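# Close and latch the door between two rooms

## Task

Push the door separating the two rooms fully shut so that it latches. At the end no object other than the robot and the door may lie even partly inside the yellow tape on the floor (resting on the tape itself is allowed). The coffee table must be standing upright, and the robot must not have toppled or be left leaning; either of those means failure. Anything that stays in place only because the robot is holding it does not count.

## Robot and tools

Robot: TidyBot++, a single-arm mobile manipulator. The base is 0.54 m long, 0.50 m wide and 0.38 m tall and rides on four powered casters. On top sits a seven-joint arm ending in a two-finger gripper. The shoulder is 0.12 m ahead of the base centre and 0.68 m up. Cameras: base_camera, fixed on the base and looking forward and down, and wrist_camera, which looks along the hand. The arm begins folded with the hand pointing down, reaching up to 0.08 m past the base front, with the elbow as high as 1.15 m.

Frames: the base frame has its origin on the floor below the base centre, x forward, y left, z up. hand_pose is reported in this frame and is the point between the finger pads. Its z axis runs out along the fingers and its y axis is the closing direction. The odometry frame is the base frame as it was at scene start. Heading is positive to the left and runs from -3.142 to 3.142. base_tilt is in degrees, positive when leaning forward or to the right. Both carry a constant error of about 1 degree.

execute_actions: arguments are actions, a list holding one action or none, and cameras, a list of base_camera, wrist_camera or all. Leaving cameras out or passing null means all; [] means no images. An empty actions list only reports state and images. One action can contain:
- base: exactly one relative offset from the base's current position. {translate_m: d} drives straight, forward positive, -2 to 2 m. {strafe_m: d} moves sideways, left positive, -2 to 2 m. {rotate_rad: d} turns in place, counter-clockwise positive, -6.3 to 6.3 rad. The offset is measured from the base position in the most recent state report.
- joints: absolute target angles by name, in radians, not offsets. joint_1_rad (any angle; positive turns clockwise seen from above, opposite to rotate_rad), joint_2_rad (shoulder, -2.249 to 2.249), joint_3_rad (any angle), joint_4_rad (elbow, -2.579 to 2.579), joint_5_rad (any angle), joint_6_rad (wrist, -2.099 to 2.099), joint_7_rad (any angle). gripper_pos runs from 0 (open, about 85 mm gap) to 1 (closed). Any-angle joints take the short way round, so send steps smaller than half a turn. Done tolerances are ±0.039 for joints 1 to 4, ±0.056 for joints 5 to 7 and ±0.03 for the gripper.
- speeds: caps that apply to this action only. translate_m and strafe_m take 0.05 to 0.5 m/s, rotate_rad takes 0.1 to 1.57 rad/s. The defaults are the maxima. A base move that would need more than 8.667 s is refused, and no action may run longer than 15 s.
Unknown keys or values out of range get the entire call refused. Base and joints start together. A joint or base left out of an action may keep pushing toward its earlier target.

Arm geometry: the upper arm is 0.42 m, the forearm 0.31 m and the hand 0.31 m. With joint_1_rad=0, joint_3_rad=3.14 and joint_5_rad=0 the arm moves in the x-z plane. Angles from vertical, forward positive: upper arm = j2, forearm = j2-j4, hand = j2-j4-j6. Hand reach forward of the shoulder is the sum of L·sin, and height above it is the sum of L·cos. A hand pointing down can be raised to about 0.94 m at most.

wait: seconds, 0 to 10. Nothing is commanded; it returns state and images. zoom_image: camera plus region [x0,y0,x1,y1] in image pixels, at most 504×504. It enlarges the most recent image. read_manual: only gives licence texts. finished_scene: scene (1 or 2). It ends the scene permanently and reports success, so the door has to stay latched without the robot touching it.

Result lines: base_status and joint_status tell how each motion ended. done means reached; for the base it only means the wheels turned that far, slipping included. off_target means it stopped short and may still be pushing. contact_stop or time_out means it gave up its target and holds where it is. "joint command not followed" with a "cause:" means a self-collision check held back the arm targets, though the gripper still moves; not_followed targets may be tried again later. The base is not checked against the arm. A blocked base pushes hard until it times out and can still report done. on_its_own lists motion you did not command. motor_effort gives each motor as a percent of its maximum, with the peak in brackets. Motor temperatures: MOTOR HOT is shown from 60 °C, and at 75 °C an OVER-TEMPERATURE FAULT makes the arm sink (limit_stop_at_motor_heat). "ARM HIT" means a hard hit against the base or the arm itself. A torque fault, at 104.5 N m on joints 1–4 or 51.3 on joints 5–7, freezes the arm for 10 s and skips the rest of the call. Friction leaves joints a little off target; to correct, send last command + (desired − read). Arm load causes sag.

Things to avoid: driving while the arm is caught on something above roughly 0.8 m, since the robot can tip. Shoving sideways with a raised hand, which can lift wheels. Slamming the door, hard hits, dropping things, and pushing objects into the taped area. Knocking the coffee table over. Short, slow moves count for more than fast ones. The world keeps running while you think. Loose objects can sometimes get nudged.

Each tool is called after "Emit:" in YAML: its name, and indented under it one key for each argument.

## Session

Emit:
execute_actions:
  actions: []

Scene clock: 0.00 s.
Motor temperatures (°C, as the motors report them): [25 21 25 23 28 30 30]
base_odometry: x=+0.000 y=+0.000 heading=+0.000 (m, m, rad; odometry frame)
base_tilt: forward=-0.2 right=+0.3 (deg)
base_status: not commanded
joint_positions: joint_1_rad=+0.005 joint_2_rad=-0.402 joint_3_rad=+3.143 joint_4_rad=-2.540 joint_5_rad=-0.027 joint_6_rad=-0.893 joint_7_rad=+1.620 gripper_pos=+0.000
joint_status: not commanded
motor_effort: joint_1_rad=+1 joint_2_rad=-1 joint_3_rad=+1 joint_4_rad=+16 joint_5_rad=-1 joint_6_rad=+2 joint_7_rad=+0 (%)
hand_pose: x=+0.2540 y=+0.0070 z=+0.5908 quat_wxyz=(-0.010, +0.998, +0.014, +0.056) (m; base frame)
pictures: base_camera, wrist_camera
Images, in order (width x height): base_camera 644x364, wrist_camera 644x476.

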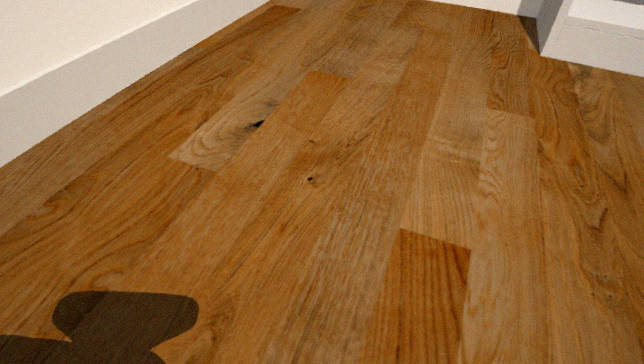

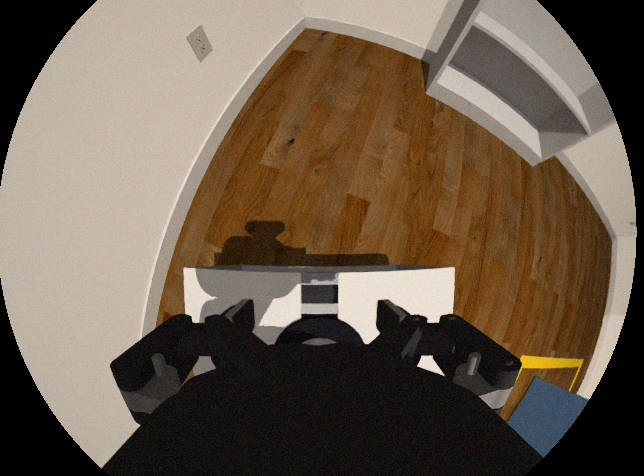

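Emit:
execute_actions:
  actions:
    - {"base": {"rotate_rad": -2.0}, "joints": {"joint_6_rad": 0.2}}

Scene clock: 10.80 s.
Motor temperatures (°C, as the motors report them): [25 21 25 23 28 30 30]
base_odometry: x=+0.000 y=+0.000 heading=-1.998 (m, m, rad; odometry frame)
base_tilt: forward=-0.2 right=+0.4 (deg)
base_status: done
joint_positions: joint_1_rad=+0.005 joint_2_rad=-0.402 joint_3_rad=+3.143 joint_4_rad=-2.538 joint_5_rad=-0.027 joint_6_rad=+0.194 joint_7_rad=+1.620 gripper_pos=+0.000
joint_status: all done
motor_effort: joint_1_rad=+1(2) joint_2_rad=-5(5) joint_3_rad=+3(3) joint_4_rad=+17(17) joint_5_rad=-1(0) joint_6_rad=+8(8) joint_7_rad=+0(0) (%)
hand_pose: x=+0.5099 y=-0.0029 z=+0.7876 quat_wxyz=(+0.010, +0.826, +0.005, +0.564) (m; base frame)
pictures: base_camera, wrist_camera
camera_calibration (this result's frames):
wrist_camera: T_world_to_cam=[[-0.0151297, -0.999256, 0.0354648, -0.0249952], [-0.352739, -0.0278543, -0.935307, 0.973916], [0.9356, -0.0266607, -0.352055, -0.0681936], [0, 0, 0, 1]] pos_world=[0.406961, 0.000333096, 0.887789]
Images, in order (width x height): base_camera 644x364, wrist_camera 644x476.

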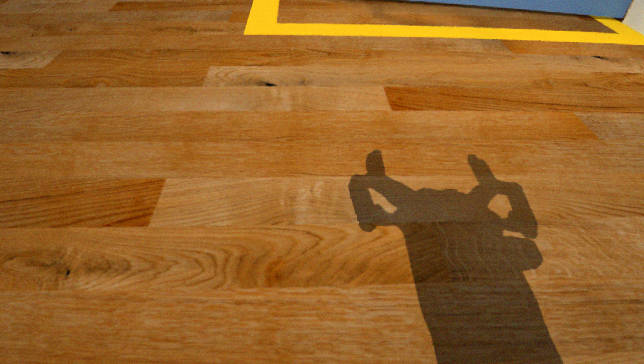

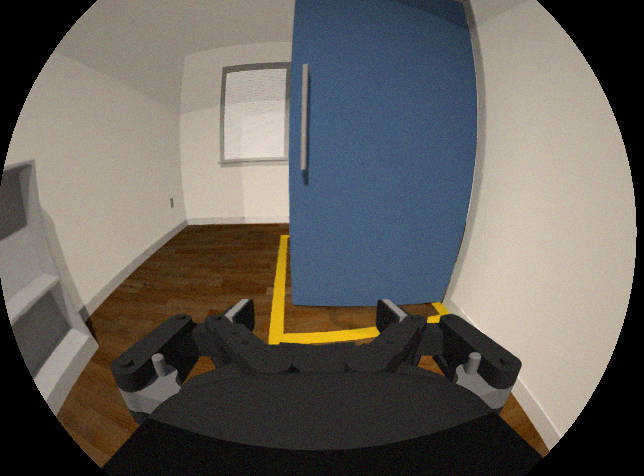

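Emit:
execute_actions:
  actions:
    - {"base": {"strafe_m": 0.7}}
  cameras: []

Emit:
execute_actions:
  actions:
    - {"base": {"translate_m": 1.6}, "joints": {"joint_1_rad": 1.4}}

Scene clock: 31.20 s.
Motor temperatures (°C, as the motors report them): [25 21 25 24 28 30 30]
base_odometry: x=+0.636 y=-0.292 heading=-1.999 (m, m, rad; odometry frame)
base_tilt: forward=-0.2 right=+0.3 (deg)
base_status: done
joint_positions: joint_1_rad=+0.005 joint_2_rad=-0.402 joint_3_rad=+3.143 joint_4_rad=-2.538 joint_5_rad=-0.027 joint_6_rad=+0.194 joint_7_rad=+1.620 gripper_pos=+0.000
joint_status: not commanded
motor_effort: joint_1_rad=+1(1) joint_2_rad=-4(5) joint_3_rad=+1(3) joint_4_rad=+18(17) joint_5_rad=-1(0) joint_6_rad=+8(8) joint_7_rad=+0(0) (%)
hand_pose: x=+0.5099 y=-0.0029 z=+0.7876 quat_wxyz=(+0.010, +0.826, +0.005, +0.564) (m; base frame)
pictures: none
No camera images: the call's "cameras" was empty. Leave "cameras" out to get every camera's image.

Scene clock: 35.73 s.
Motor temperatures (°C, as the motors report them): [25 21 25 24 28 30 30]
base_odometry: x=-0.027 y=-1.748 heading=-1.999 (m, m, rad; odometry frame)
base_tilt: forward=-0.2 right=+0.4 (deg)
base_status: done
joint_positions: joint_1_rad=+1.387 joint_2_rad=-0.403 joint_3_rad=+3.143 joint_4_rad=-2.538 joint_5_rad=-0.027 joint_6_rad=+0.194 joint_7_rad=+1.620 gripper_pos=+0.000
joint_status: all done
motor_effort: joint_1_rad=+1(1) joint_2_rad=-4(5) joint_3_rad=+1(3) joint_4_rad=+17(18) joint_5_rad=-1(1) joint_6_rad=+7(8) joint_7_rad=+0(0) (%)
hand_pose: x=+0.1894 y=-0.3844 z=+0.7878 quat_wxyz=(+0.368, +0.639, -0.522, +0.428) (m; base frame)
pictures: base_camera, wrist_camera
camera_calibration (this result's frames):
wrist_camera: T_world_to_cam=[[-0.984403, -0.172317, 0.0354499, 0.0903587], [-0.0933531, 0.340854, -0.93547, 0.94316], [0.149114, -0.924189, -0.351624, 0.025104], [0, 0, 0, 1]] pos_world=[0.173253, -0.282708, 0.887922]
Images, in order (width x height): base_camera 644x364, wrist_camera 644x476.

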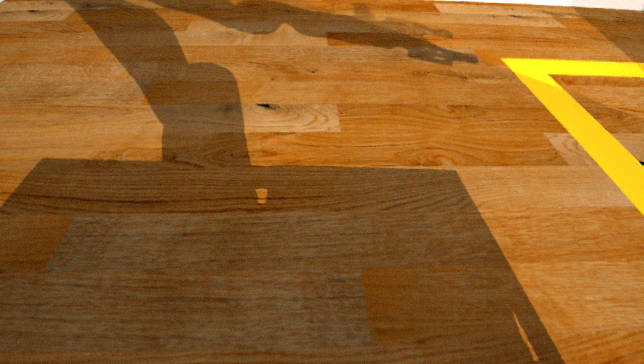

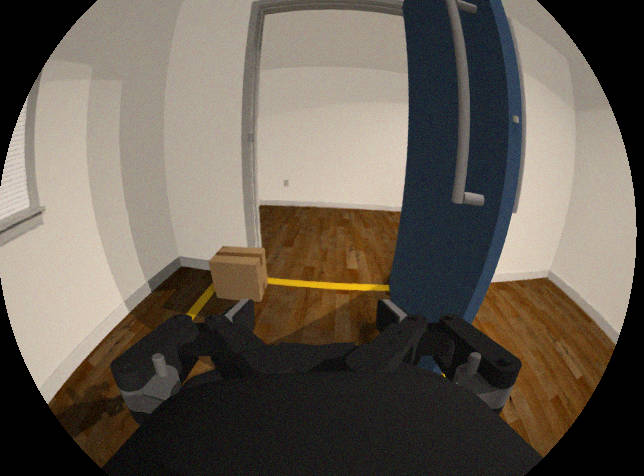

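Emit:
execute_actions:
  actions:
    - {"base": {"rotate_rad": -1.5}, "joints": {"joint_1_rad": 0.0, "joint_6_rad": -0.6}}

Scene clock: 42.20 s.
Motor temperatures (°C, as the motors report them): [25 21 25 24 28 30 30]
base_odometry: x=-0.027 y=-1.748 heading=+2.786 (m, m, rad; odometry frame)
base_tilt: forward=-0.2 right=+0.3 (deg)
base_status: done
joint_positions: joint_1_rad=+0.013 joint_2_rad=-0.403 joint_3_rad=+3.143 joint_4_rad=-2.538 joint_5_rad=-0.027 joint_6_rad=-0.572 joint_7_rad=+1.620 gripper_pos=+0.000
joint_status: all done
motor_effort: joint_1_rad=+1(1) joint_2_rad=-2(6) joint_3_rad=+2(2) joint_4_rad=+15(18) joint_5_rad=-1(1) joint_6_rad=+3(8) joint_7_rad=+0(0) (%)
hand_pose: x=+0.3508 y=+0.0025 z=+0.6184 quat_wxyz=(-0.003, +0.976, +0.008, +0.216) (m; base frame)
pictures: base_camera, wrist_camera
camera_calibration (this result's frames):
wrist_camera: T_world_to_cam=[[0.0159834, -0.999757, 0.0151658, -0.0143455], [-0.901902, -0.0209636, -0.431432, 0.640733], [0.431645, -0.00678231, -0.902018, 0.538006], [0, 0, 0, 1]] pos_world=[0.345879, 0.00273892, 0.761942]
Images, in order (width x height): base_camera 644x364, wrist_camera 644x476.

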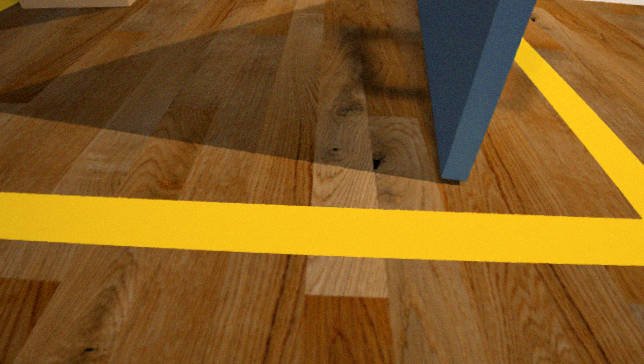

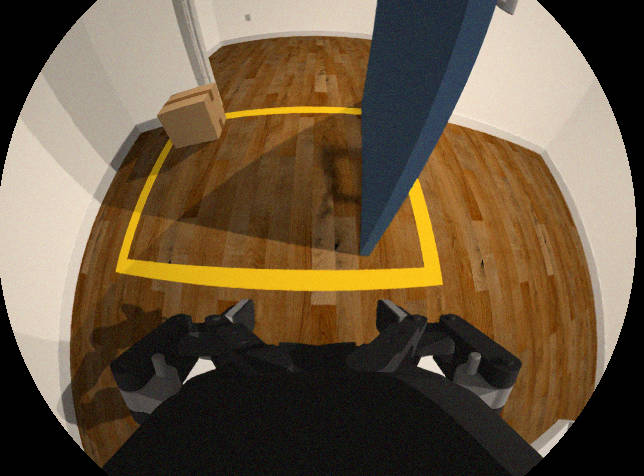

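Emit:
execute_actions:
  actions:
    - {"base": {"strafe_m": 0.22}, "joints": {"joint_1_rad": -1.4}}
  cameras: []

Emit:
execute_actions:
  actions:
    - {"base": {"translate_m": 1.15}}

Scene clock: 83.53 s.
Motor temperatures (°C, as the motors report them): [25 21 25 24 28 30 30]
base_odometry: x=-0.105 y=-1.954 heading=+2.785 (m, m, rad; odometry frame)
base_tilt: forward=-0.2 right=+0.3 (deg)
base_status: done
joint_positions: joint_1_rad=-1.387 joint_2_rad=-0.403 joint_3_rad=+3.143 joint_4_rad=-2.538 joint_5_rad=-0.027 joint_6_rad=-0.572 joint_7_rad=+1.620 gripper_pos=+0.000
joint_status: all done
motor_effort: joint_1_rad=+1(0) joint_2_rad=-1(2) joint_3_rad=+2(3) joint_4_rad=+15(15) joint_5_rad=-1(1) joint_6_rad=+3(3) joint_7_rad=+0(0) (%)
hand_pose: x=+0.1559 y=+0.2289 z=+0.6184 quat_wxyz=(-0.141, +0.742, +0.635, +0.163) (m; base frame)
pictures: none
No camera images: the call's "cameras" was empty. Leave "cameras" out to get every camera's image.

Scene clock: 87.17 s.
Motor temperatures (°C, as the motors report them): [25 21 25 24 28 30 30]
base_odometry: x=-1.183 y=-1.553 heading=+2.785 (m, m, rad; odometry frame)
base_tilt: forward=-0.2 right=+0.3 (deg)
base_status: done
joint_positions: joint_1_rad=-1.387 joint_2_rad=-0.403 joint_3_rad=+3.143 joint_4_rad=-2.538 joint_5_rad=-0.027 joint_6_rad=-0.572 joint_7_rad=+1.620 gripper_pos=+0.000
joint_status: not commanded
motor_effort: joint_1_rad=+1(1) joint_2_rad=-2(3) joint_3_rad=+2(3) joint_4_rad=+15(15) joint_5_rad=-1(1) joint_6_rad=+3(4) joint_7_rad=+0(0) (%)
hand_pose: x=+0.1559 y=+0.2287 z=+0.6183 quat_wxyz=(-0.141, +0.742, +0.635, +0.163) (m; base frame)
pictures: base_camera, wrist_camera
camera_calibration (this result's frames):
wrist_camera: T_world_to_cam=[[0.987901, -0.154345, 0.0151372, -0.12998], [-0.132852, -0.89259, -0.430853, 0.548722], [0.0800111, 0.423629, -0.902295, 0.580159], [0, 0, 0, 1]] pos_world=[0.154887, 0.223949, 0.761861]
Images, in order (width x height): base_camera 644x364, wrist_camera 644x476.

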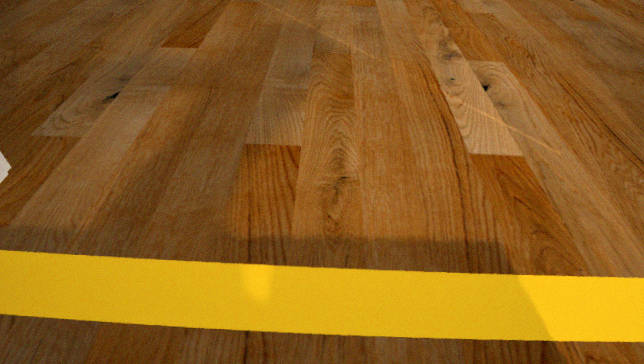

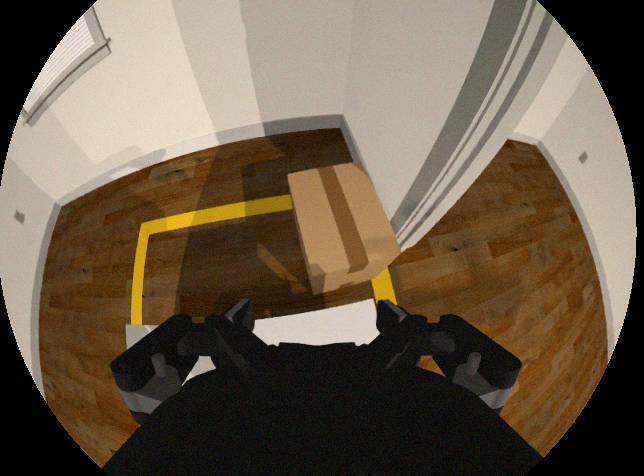

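Emit:
execute_actions:
  actions:
    - {"base": {"translate_m": 0.09}}
  cameras: []

Emit:
execute_actions:
  actions:
    - {"base": {"strafe_m": 0.3}, "speeds": {"strafe_m": 0.15}}

Scene clock: 94.97 s.
Motor temperatures (°C, as the motors report them): [25 21 25 24 28 30 30]
base_odometry: x=-1.267 y=-1.522 heading=+2.786 (m, m, rad; odometry frame)
base_tilt: forward=-0.2 right=+0.4 (deg)
base_status: done
joint_positions: joint_1_rad=-1.387 joint_2_rad=-0.403 joint_3_rad=+3.143 joint_4_rad=-2.538 joint_5_rad=-0.027 joint_6_rad=-0.573 joint_7_rad=+1.620 gripper_pos=+0.000
joint_status: not commanded
motor_effort: joint_1_rad=+1(1) joint_2_rad=-2(3) joint_3_rad=+2(3) joint_4_rad=+15(15) joint_5_rad=-1(1) joint_6_rad=+3(4) joint_7_rad=+0(0) (%)
hand_pose: x=+0.1559 y=+0.2287 z=+0.6183 quat_wxyz=(-0.141, +0.742, +0.635, +0.163) (m; base frame)
pictures: none
No camera images: the call's "cameras" was empty. Leave "cameras" out to get every camera's image.

Scene clock: 97.57 s.
Motor temperatures (°C, as the motors report them): [25 21 25 24 28 30 30]
base_odometry: x=-1.372 y=-1.803 heading=+2.786 (m, m, rad; odometry frame)
base_tilt: forward=-0.2 right=+0.3 (deg)
base_status: done
joint_positions: joint_1_rad=-1.387 joint_2_rad=-0.403 joint_3_rad=+3.143 joint_4_rad=-2.538 joint_5_rad=-0.027 joint_6_rad=-0.574 joint_7_rad=+1.620 gripper_pos=+0.000
joint_status: not commanded
motor_effort: joint_1_rad=+1(2) joint_2_rad=-2(3) joint_3_rad=+2(3) joint_4_rad=+15(16) joint_5_rad=-1(1) joint_6_rad=+4(4) joint_7_rad=+0(0) (%)
hand_pose: x=+0.1558 y=+0.2284 z=+0.6182 quat_wxyz=(-0.141, +0.742, +0.635, +0.162) (m; base frame)
pictures: base_camera, wrist_camera
camera_calibration (this result's frames):
wrist_camera: T_world_to_cam=[[0.987909, -0.154302, 0.01509, -0.129941], [-0.132906, -0.892978, -0.430032, 0.547967], [0.0798295, 0.422826, -0.902688, 0.580691], [0, 0, 0, 1]] pos_world=[0.154842, 0.22374, 0.761786]
Images, in order (width x height): base_camera 644x364, wrist_camera 644x476.

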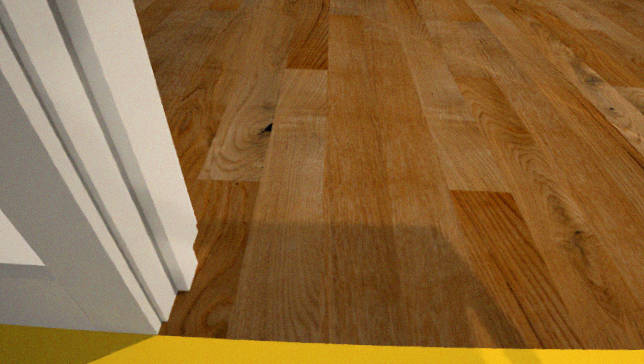

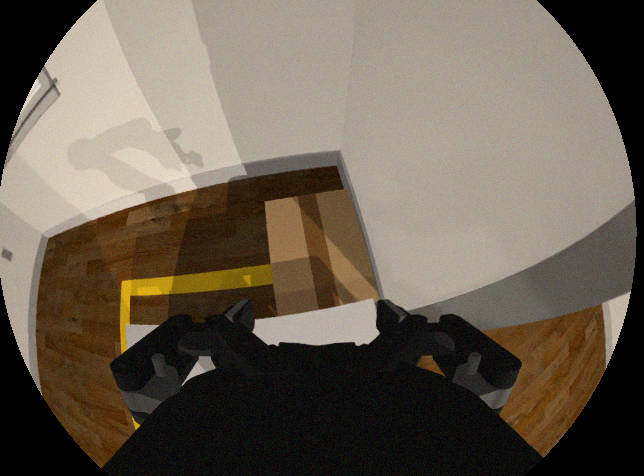

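Emit:
execute_actions:
  actions:
    - {"base": {"strafe_m": 0.27}, "speeds": {"strafe_m": 0.2}}

Scene clock: 108.63 s.
Motor temperatures (°C, as the motors report them): [25 21 25 24 28 30 30]
base_odometry: x=-1.466 y=-2.056 heading=+2.785 (m, m, rad; odometry frame)
base_tilt: forward=-0.2 right=+0.3 (deg)
base_status: done
joint_positions: joint_1_rad=-1.387 joint_2_rad=-0.403 joint_3_rad=+3.143 joint_4_rad=-2.538 joint_5_rad=-0.027 joint_6_rad=-0.574 joint_7_rad=+1.620 gripper_pos=+0.000
joint_status: not commanded
motor_effort: joint_1_rad=+1(1) joint_2_rad=-2(4) joint_3_rad=+1(1) joint_4_rad=+15(16) joint_5_rad=-1(1) joint_6_rad=+3(4) joint_7_rad=+0(0) (%)
hand_pose: x=+0.1558 y=+0.2283 z=+0.6182 quat_wxyz=(-0.141, +0.742, +0.635, +0.162) (m; base frame)
pictures: base_camera, wrist_camera
camera_calibration (this result's frames):
wrist_camera: T_world_to_cam=[[0.987911, -0.154289, 0.0150755, -0.12993], [-0.132925, -0.893109, -0.429753, 0.547724], [0.0797701, 0.422554, -0.90282, 0.580855], [0, 0, 0, 1]] pos_world=[0.15483, 0.223688, 0.761753]
Images, in order (width x height): base_camera 644x364, wrist_camera 644x476.

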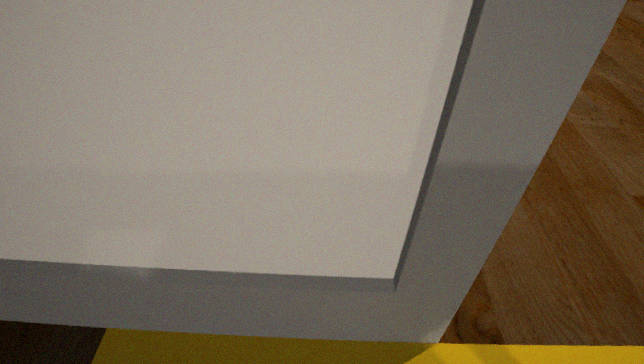

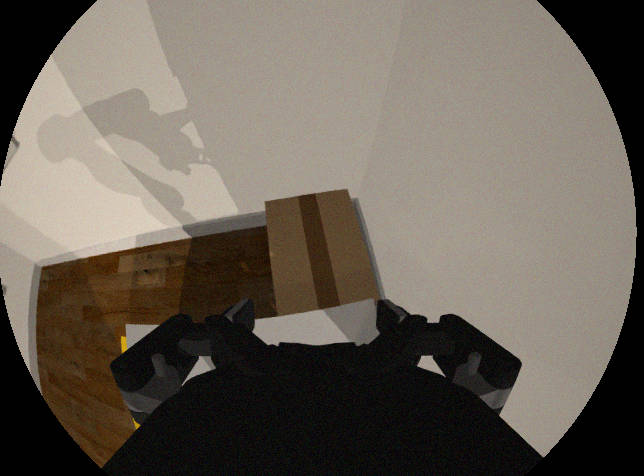

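Emit:
execute_actions:
  actions:
    - {"base": {"translate_m": -1.0}}
  cameras: []

Emit:
execute_actions:
  actions:
    - {"base": {"strafe_m": -1.32}, "joints": {"joint_6_rad": -0.9}}

Scene clock: 153.07 s.
Motor temperatures (°C, as the motors report them): [25 21 25 24 28 30 30]
base_odometry: x=-0.529 y=-2.406 heading=+2.785 (m, m, rad; odometry frame)
base_tilt: forward=-0.2 right=+0.3 (deg)
base_status: done
joint_positions: joint_1_rad=-1.387 joint_2_rad=-0.403 joint_3_rad=+3.143 joint_4_rad=-2.538 joint_5_rad=-0.027 joint_6_rad=-0.574 joint_7_rad=+1.620 gripper_pos=+0.000
joint_status: not commanded
motor_effort: joint_1_rad=+1(1) joint_2_rad=-2(3) joint_3_rad=+2(2) joint_4_rad=+15(15) joint_5_rad=-1(1) joint_6_rad=+3(3) joint_7_rad=+0(0) (%)
hand_pose: x=+0.1558 y=+0.2283 z=+0.6182 quat_wxyz=(-0.141, +0.742, +0.635, +0.162) (m; base frame)
pictures: none
No camera images: the call's "cameras" was empty. Leave "cameras" out to get every camera's image.

Scene clock: 157.03 s.
Motor temperatures (°C, as the motors report them): [25 21 25 24 28 30 30]
base_odometry: x=-0.067 y=-1.169 heading=+2.784 (m, m, rad; odometry frame)
base_tilt: forward=-0.3 right=+0.3 (deg)
base_status: done
joint_positions: joint_1_rad=-1.387 joint_2_rad=-0.403 joint_3_rad=+3.143 joint_4_rad=-2.539 joint_5_rad=-0.027 joint_6_rad=-0.889 joint_7_rad=+1.620 gripper_pos=+0.000
joint_status: all done
motor_effort: joint_1_rad=+1(1) joint_2_rad=+1(4) joint_3_rad=+2(2) joint_4_rad=+13(15) joint_5_rad=-1(1) joint_6_rad=+1(3) joint_7_rad=+0(0) (%)
hand_pose: x=+0.1365 y=+0.1356 z=+0.5913 quat_wxyz=(-0.045, +0.757, +0.650, +0.039) (m; base frame)
pictures: base_camera, wrist_camera
camera_calibration (this result's frames):
wrist_camera: T_world_to_cam=[[0.989465, -0.144773, -0.000734392, -0.116838], [-0.143679, -0.981336, -0.127809, 0.285775], [0.0177827, 0.126568, -0.991799, 0.698457], [0, 0, 0, 1]] pos_world=[0.144247, 0.175124, 0.729168]
Images, in order (width x height): base_camera 644x364, wrist_camera 644x476.

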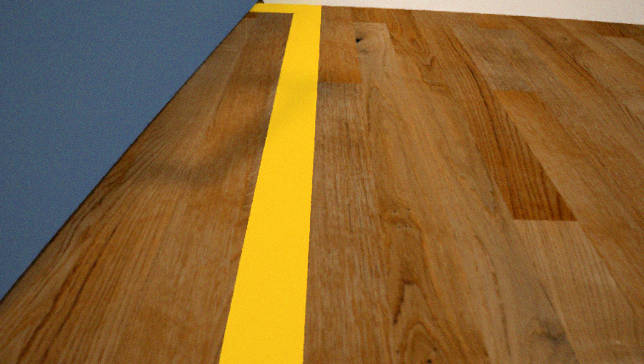

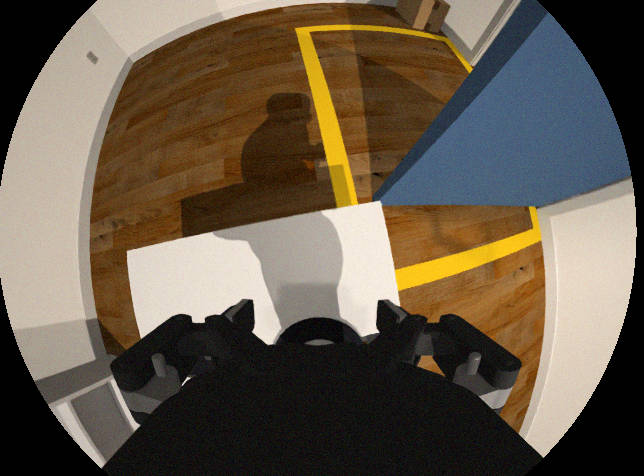

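Emit:
execute_actions:
  actions:
    - {"base": {"translate_m": 0.4}, "joints": {"joint_1_rad": 0.0}}
  cameras: []

Emit:
execute_actions:
  actions:
    - {"base": {"strafe_m": 0.6}, "speeds": {"strafe_m": 0.2}}

Scene clock: 165.40 s.
Motor temperatures (°C, as the motors report them): [25 21 25 24 28 30 30]
base_odometry: x=-0.441 y=-1.029 heading=+2.783 (m, m, rad; odometry frame)
base_tilt: forward=-0.3 right=+0.3 (deg)
base_status: done
joint_positions: joint_1_rad=-0.013 joint_2_rad=-0.403 joint_3_rad=+3.143 joint_4_rad=-2.539 joint_5_rad=-0.027 joint_6_rad=-0.889 joint_7_rad=+1.620 gripper_pos=+0.000
joint_status: all done
motor_effort: joint_1_rad=+1(0) joint_2_rad=+0(1) joint_3_rad=+2(3) joint_4_rad=+13(14) joint_5_rad=-1(2) joint_6_rad=+0(1) joint_7_rad=+0(0) (%)
hand_pose: x=+0.2554 y=+0.0095 z=+0.5913 quat_wxyz=(-0.010, +0.998, +0.023, +0.058) (m; base frame)
pictures: none
No camera images: the call's "cameras" was empty. Leave "cameras" out to get every camera's image.

Scene clock: 169.13 s.
Motor temperatures (°C, as the motors report them): [25 21 25 24 28 30 30]
base_odometry: x=-0.652 y=-1.591 heading=+2.783 (m, m, rad; odometry frame)
base_tilt: forward=-0.2 right=+0.3 (deg)
base_status: done
joint_positions: joint_1_rad=-0.013 joint_2_rad=-0.402 joint_3_rad=+3.143 joint_4_rad=-2.539 joint_5_rad=-0.027 joint_6_rad=-0.889 joint_7_rad=+1.620 gripper_pos=+0.000
joint_status: not commanded
motor_effort: joint_1_rad=+1(2) joint_2_rad=+0(1) joint_3_rad=+2(0) joint_4_rad=+13(14) joint_5_rad=-1(2) joint_6_rad=+1(2) joint_7_rad=+0(0) (%)
hand_pose: x=+0.2554 y=+0.0095 z=+0.5912 quat_wxyz=(-0.010, +0.998, +0.023, +0.058) (m; base frame)
pictures: base_camera, wrist_camera
camera_calibration (this result's frames):
wrist_camera: T_world_to_cam=[[0.0517187, -0.998661, -0.000847381, -0.00510495], [-0.990502, -0.0511879, -0.127613, 0.386412], [0.127398, 0.00743929, -0.991824, 0.685429], [0, 0, 0, 1]] pos_world=[0.295683, 0.00958239, 0.729131]
Images, in order (width x height): base_camera 644x364, wrist_camera 644x476.

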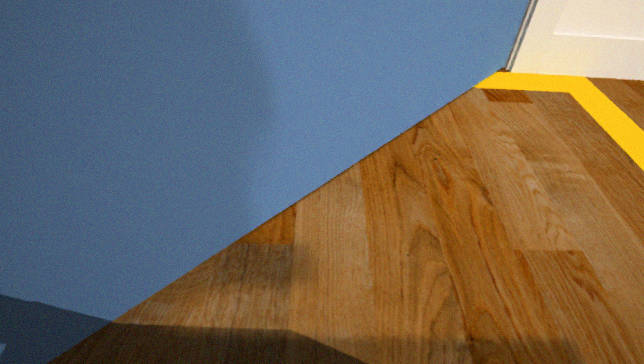

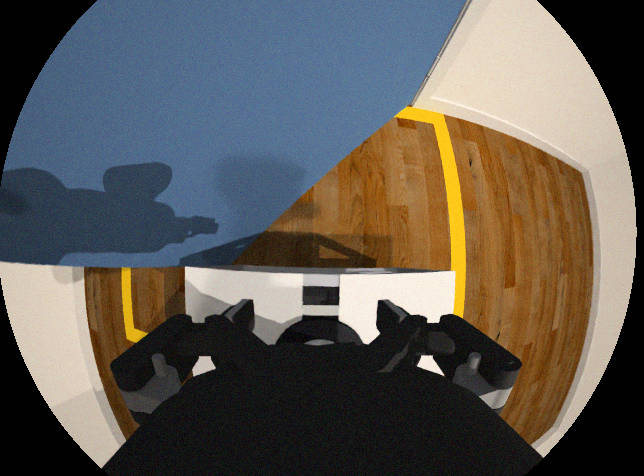

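Emit:
execute_actions:
  actions:
    - {"base": {"translate_m": 0.58}, "joints": {"joint_1_rad": 1.25}, "speeds": {"translate_m": 0.2}}

Scene clock: 179.70 s.
Motor temperatures (°C, as the motors report them): [25 21 25 24 28 30 30]
base_odometry: x=-1.195 y=-1.387 heading=+2.783 (m, m, rad; odometry frame)
base_tilt: forward=-0.3 right=+0.3 (deg)
base_status: done
joint_positions: joint_1_rad=+1.236 joint_2_rad=-0.402 joint_3_rad=+3.143 joint_4_rad=-2.539 joint_5_rad=-0.027 joint_6_rad=-0.889 joint_7_rad=+1.620 gripper_pos=+0.000
joint_status: all done
motor_effort: joint_1_rad=+1(2) joint_2_rad=+0(3) joint_3_rad=+2(4) joint_4_rad=+13(15) joint_5_rad=-1(2) joint_6_rad=+1(1) joint_7_rad=+0(0) (%)
hand_pose: x=+0.1711 y=-0.1265 z=+0.5913 quat_wxyz=(+0.026, +0.823, -0.565, +0.053) (m; base frame)
pictures: base_camera, wrist_camera
camera_calibration (this result's frames):
wrist_camera: T_world_to_cam=[[-0.931178, -0.364564, -0.000841296, 0.111853], [-0.361476, 0.923586, -0.127761, 0.311727], [0.0473542, -0.118665, -0.991805, 0.69496], [0, 0, 0, 1]] pos_world=[0.183928, -0.164662, 0.729185]
Images, in order (width x height): base_camera 644x364, wrist_camera 644x476.

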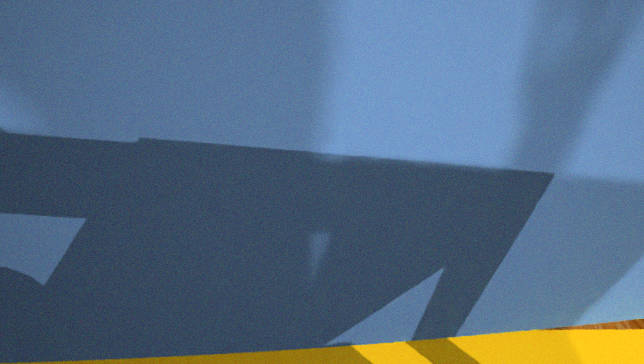

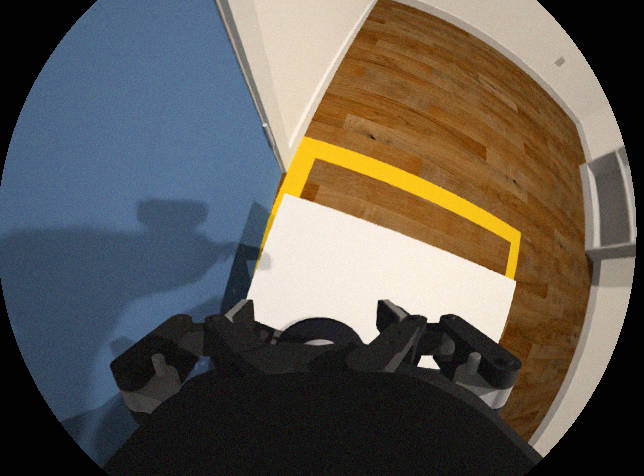

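Emit:
execute_actions:
  actions:
    - {"base": {"translate_m": 0.14}, "speeds": {"translate_m": 0.08}}

Scene clock: 189.57 s.
Motor temperatures (°C, as the motors report them): [25 21 25 24 28 30 30]
base_odometry: x=-1.321 y=-1.341 heading=+2.783 (m, m, rad; odometry frame)
base_tilt: forward=-0.2 right=+0.3 (deg)
base_status: translate_m time_out (by the wheels' count: +0.134 of +0.140)
joint_positions: joint_1_rad=+1.237 joint_2_rad=-0.402 joint_3_rad=+3.143 joint_4_rad=-2.539 joint_5_rad=-0.027 joint_6_rad=-0.889 joint_7_rad=+1.620 gripper_pos=+0.000
joint_status: not commanded
motor_effort: joint_1_rad=+1(0) joint_2_rad=+0(4) joint_3_rad=+2(4) joint_4_rad=+13(14) joint_5_rad=-1(3) joint_6_rad=+1(1) joint_7_rad=+0(0) (%)
hand_pose: x=+0.1712 y=-0.1265 z=+0.5913 quat_wxyz=(+0.026, +0.823, -0.565, +0.053) (m; base frame)
pictures: base_camera, wrist_camera
camera_calibration (this result's frames):
wrist_camera: T_world_to_cam=[[-0.931242, -0.3644, -0.000898368, 0.111947], [-0.361314, 0.923671, -0.127609, 0.311603], [0.0473304, -0.11851, -0.991824, 0.694976], [0, 0, 0, 1]] pos_world=[0.183943, -0.164663, 0.729157]
Images, in order (width x height): base_camera 644x364, wrist_camera 644x476.

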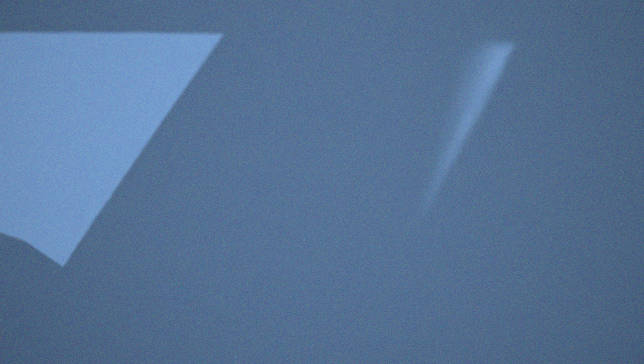

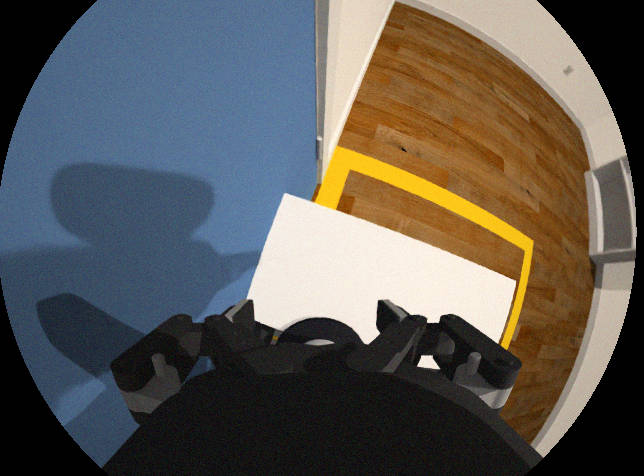

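It's blocked, probably closed. Back off and check.

Emit:
execute_actions:
  actions:
    - {"base": {"translate_m": -0.4}}

Scene clock: 195.57 s.
Motor temperatures (°C, as the motors report them): [25 21 25 24 28 30 30]
base_odometry: x=-0.947 y=-1.481 heading=+2.782 (m, m, rad; odometry frame)
base_tilt: forward=-0.2 right=+0.3 (deg)
base_status: done
joint_positions: joint_1_rad=+1.237 joint_2_rad=-0.402 joint_3_rad=+3.143 joint_4_rad=-2.539 joint_5_rad=-0.027 joint_6_rad=-0.889 joint_7_rad=+1.620 gripper_pos=+0.000
joint_status: not commanded
motor_effort: joint_1_rad=+1(1) joint_2_rad=+0(2) joint_3_rad=+2(3) joint_4_rad=+13(14) joint_5_rad=-1(1) joint_6_rad=+1(1) joint_7_rad=+0(0) (%)
hand_pose: x=+0.1712 y=-0.1265 z=+0.5913 quat_wxyz=(+0.026, +0.823, -0.565, +0.053) (m; base frame)
pictures: base_camera, wrist_camera
camera_calibration (this result's frames):
wrist_camera: T_world_to_cam=[[-0.931242, -0.3644, -0.000899311, 0.111948], [-0.361315, 0.923674, -0.127587, 0.311588], [0.0473232, -0.118489, -0.991827, 0.694978], [0, 0, 0, 1]] pos_world=[0.183943, -0.164664, 0.729153]
Images, in order (width x height): base_camera 644x364, wrist_camera 644x476.

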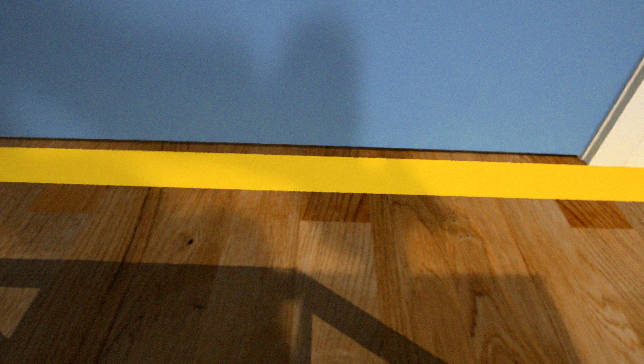

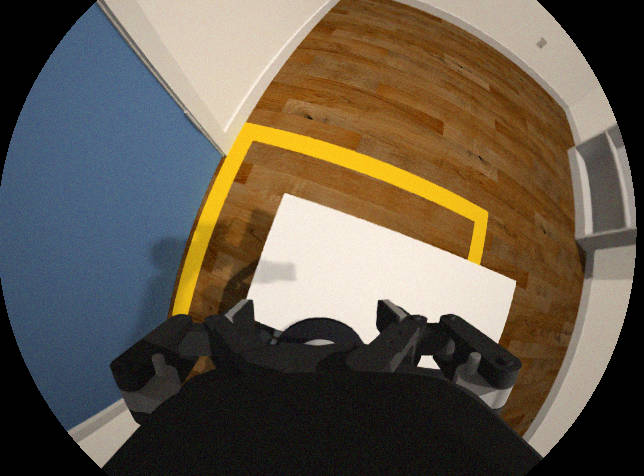

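Emit:
execute_actions:
  actions:
    - {"joints": {"joint_1_rad": -0.6}}
  cameras: ["wrist_camera"]

Scene clock: 201.63 s.
Motor temperatures (°C, as the motors report them): [25 21 25 24 28 30 30]
base_odometry: x=-0.947 y=-1.481 heading=+2.782 (m, m, rad; odometry frame)
base_tilt: forward=-0.2 right=+0.3 (deg)
base_status: not commanded
joint_positions: joint_1_rad=-0.586 joint_2_rad=-0.402 joint_3_rad=+3.143 joint_4_rad=-2.539 joint_5_rad=-0.027 joint_6_rad=-0.889 joint_7_rad=+1.620 gripper_pos=+0.000
joint_status: all done
motor_effort: joint_1_rad=+1(2) joint_2_rad=+1(0) joint_3_rad=+2(2) joint_4_rad=+13(13) joint_5_rad=-1(1) joint_6_rad=+1(1) joint_7_rad=+0(0) (%)
hand_pose: x=+0.2284 y=+0.0821 z=+0.5913 quat_wxyz=(-0.026, +0.951, +0.304, +0.053) (m; base frame)
pictures: wrist_camera
camera_calibration (this result's frames):
wrist_camera: T_world_to_cam=[[0.585442, -0.810714, -0.000899254, -0.0685377], [-0.804156, -0.580565, -0.127586, 0.364286], [0.102914, 0.0754175, -0.991827, 0.688363], [0, 0, 0, 1]] pos_world=[0.262225, 0.104012, 0.729153]
Images, in order (width x height): wrist_camera 644x476.

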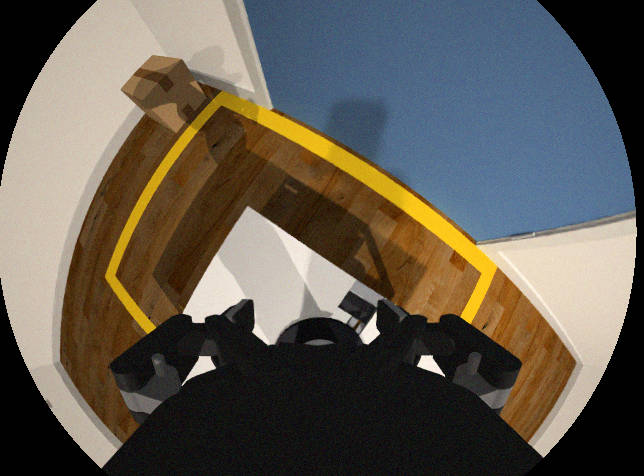

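Emit:
finished_scene:
  scene: 1

The scene is finished: the task was done.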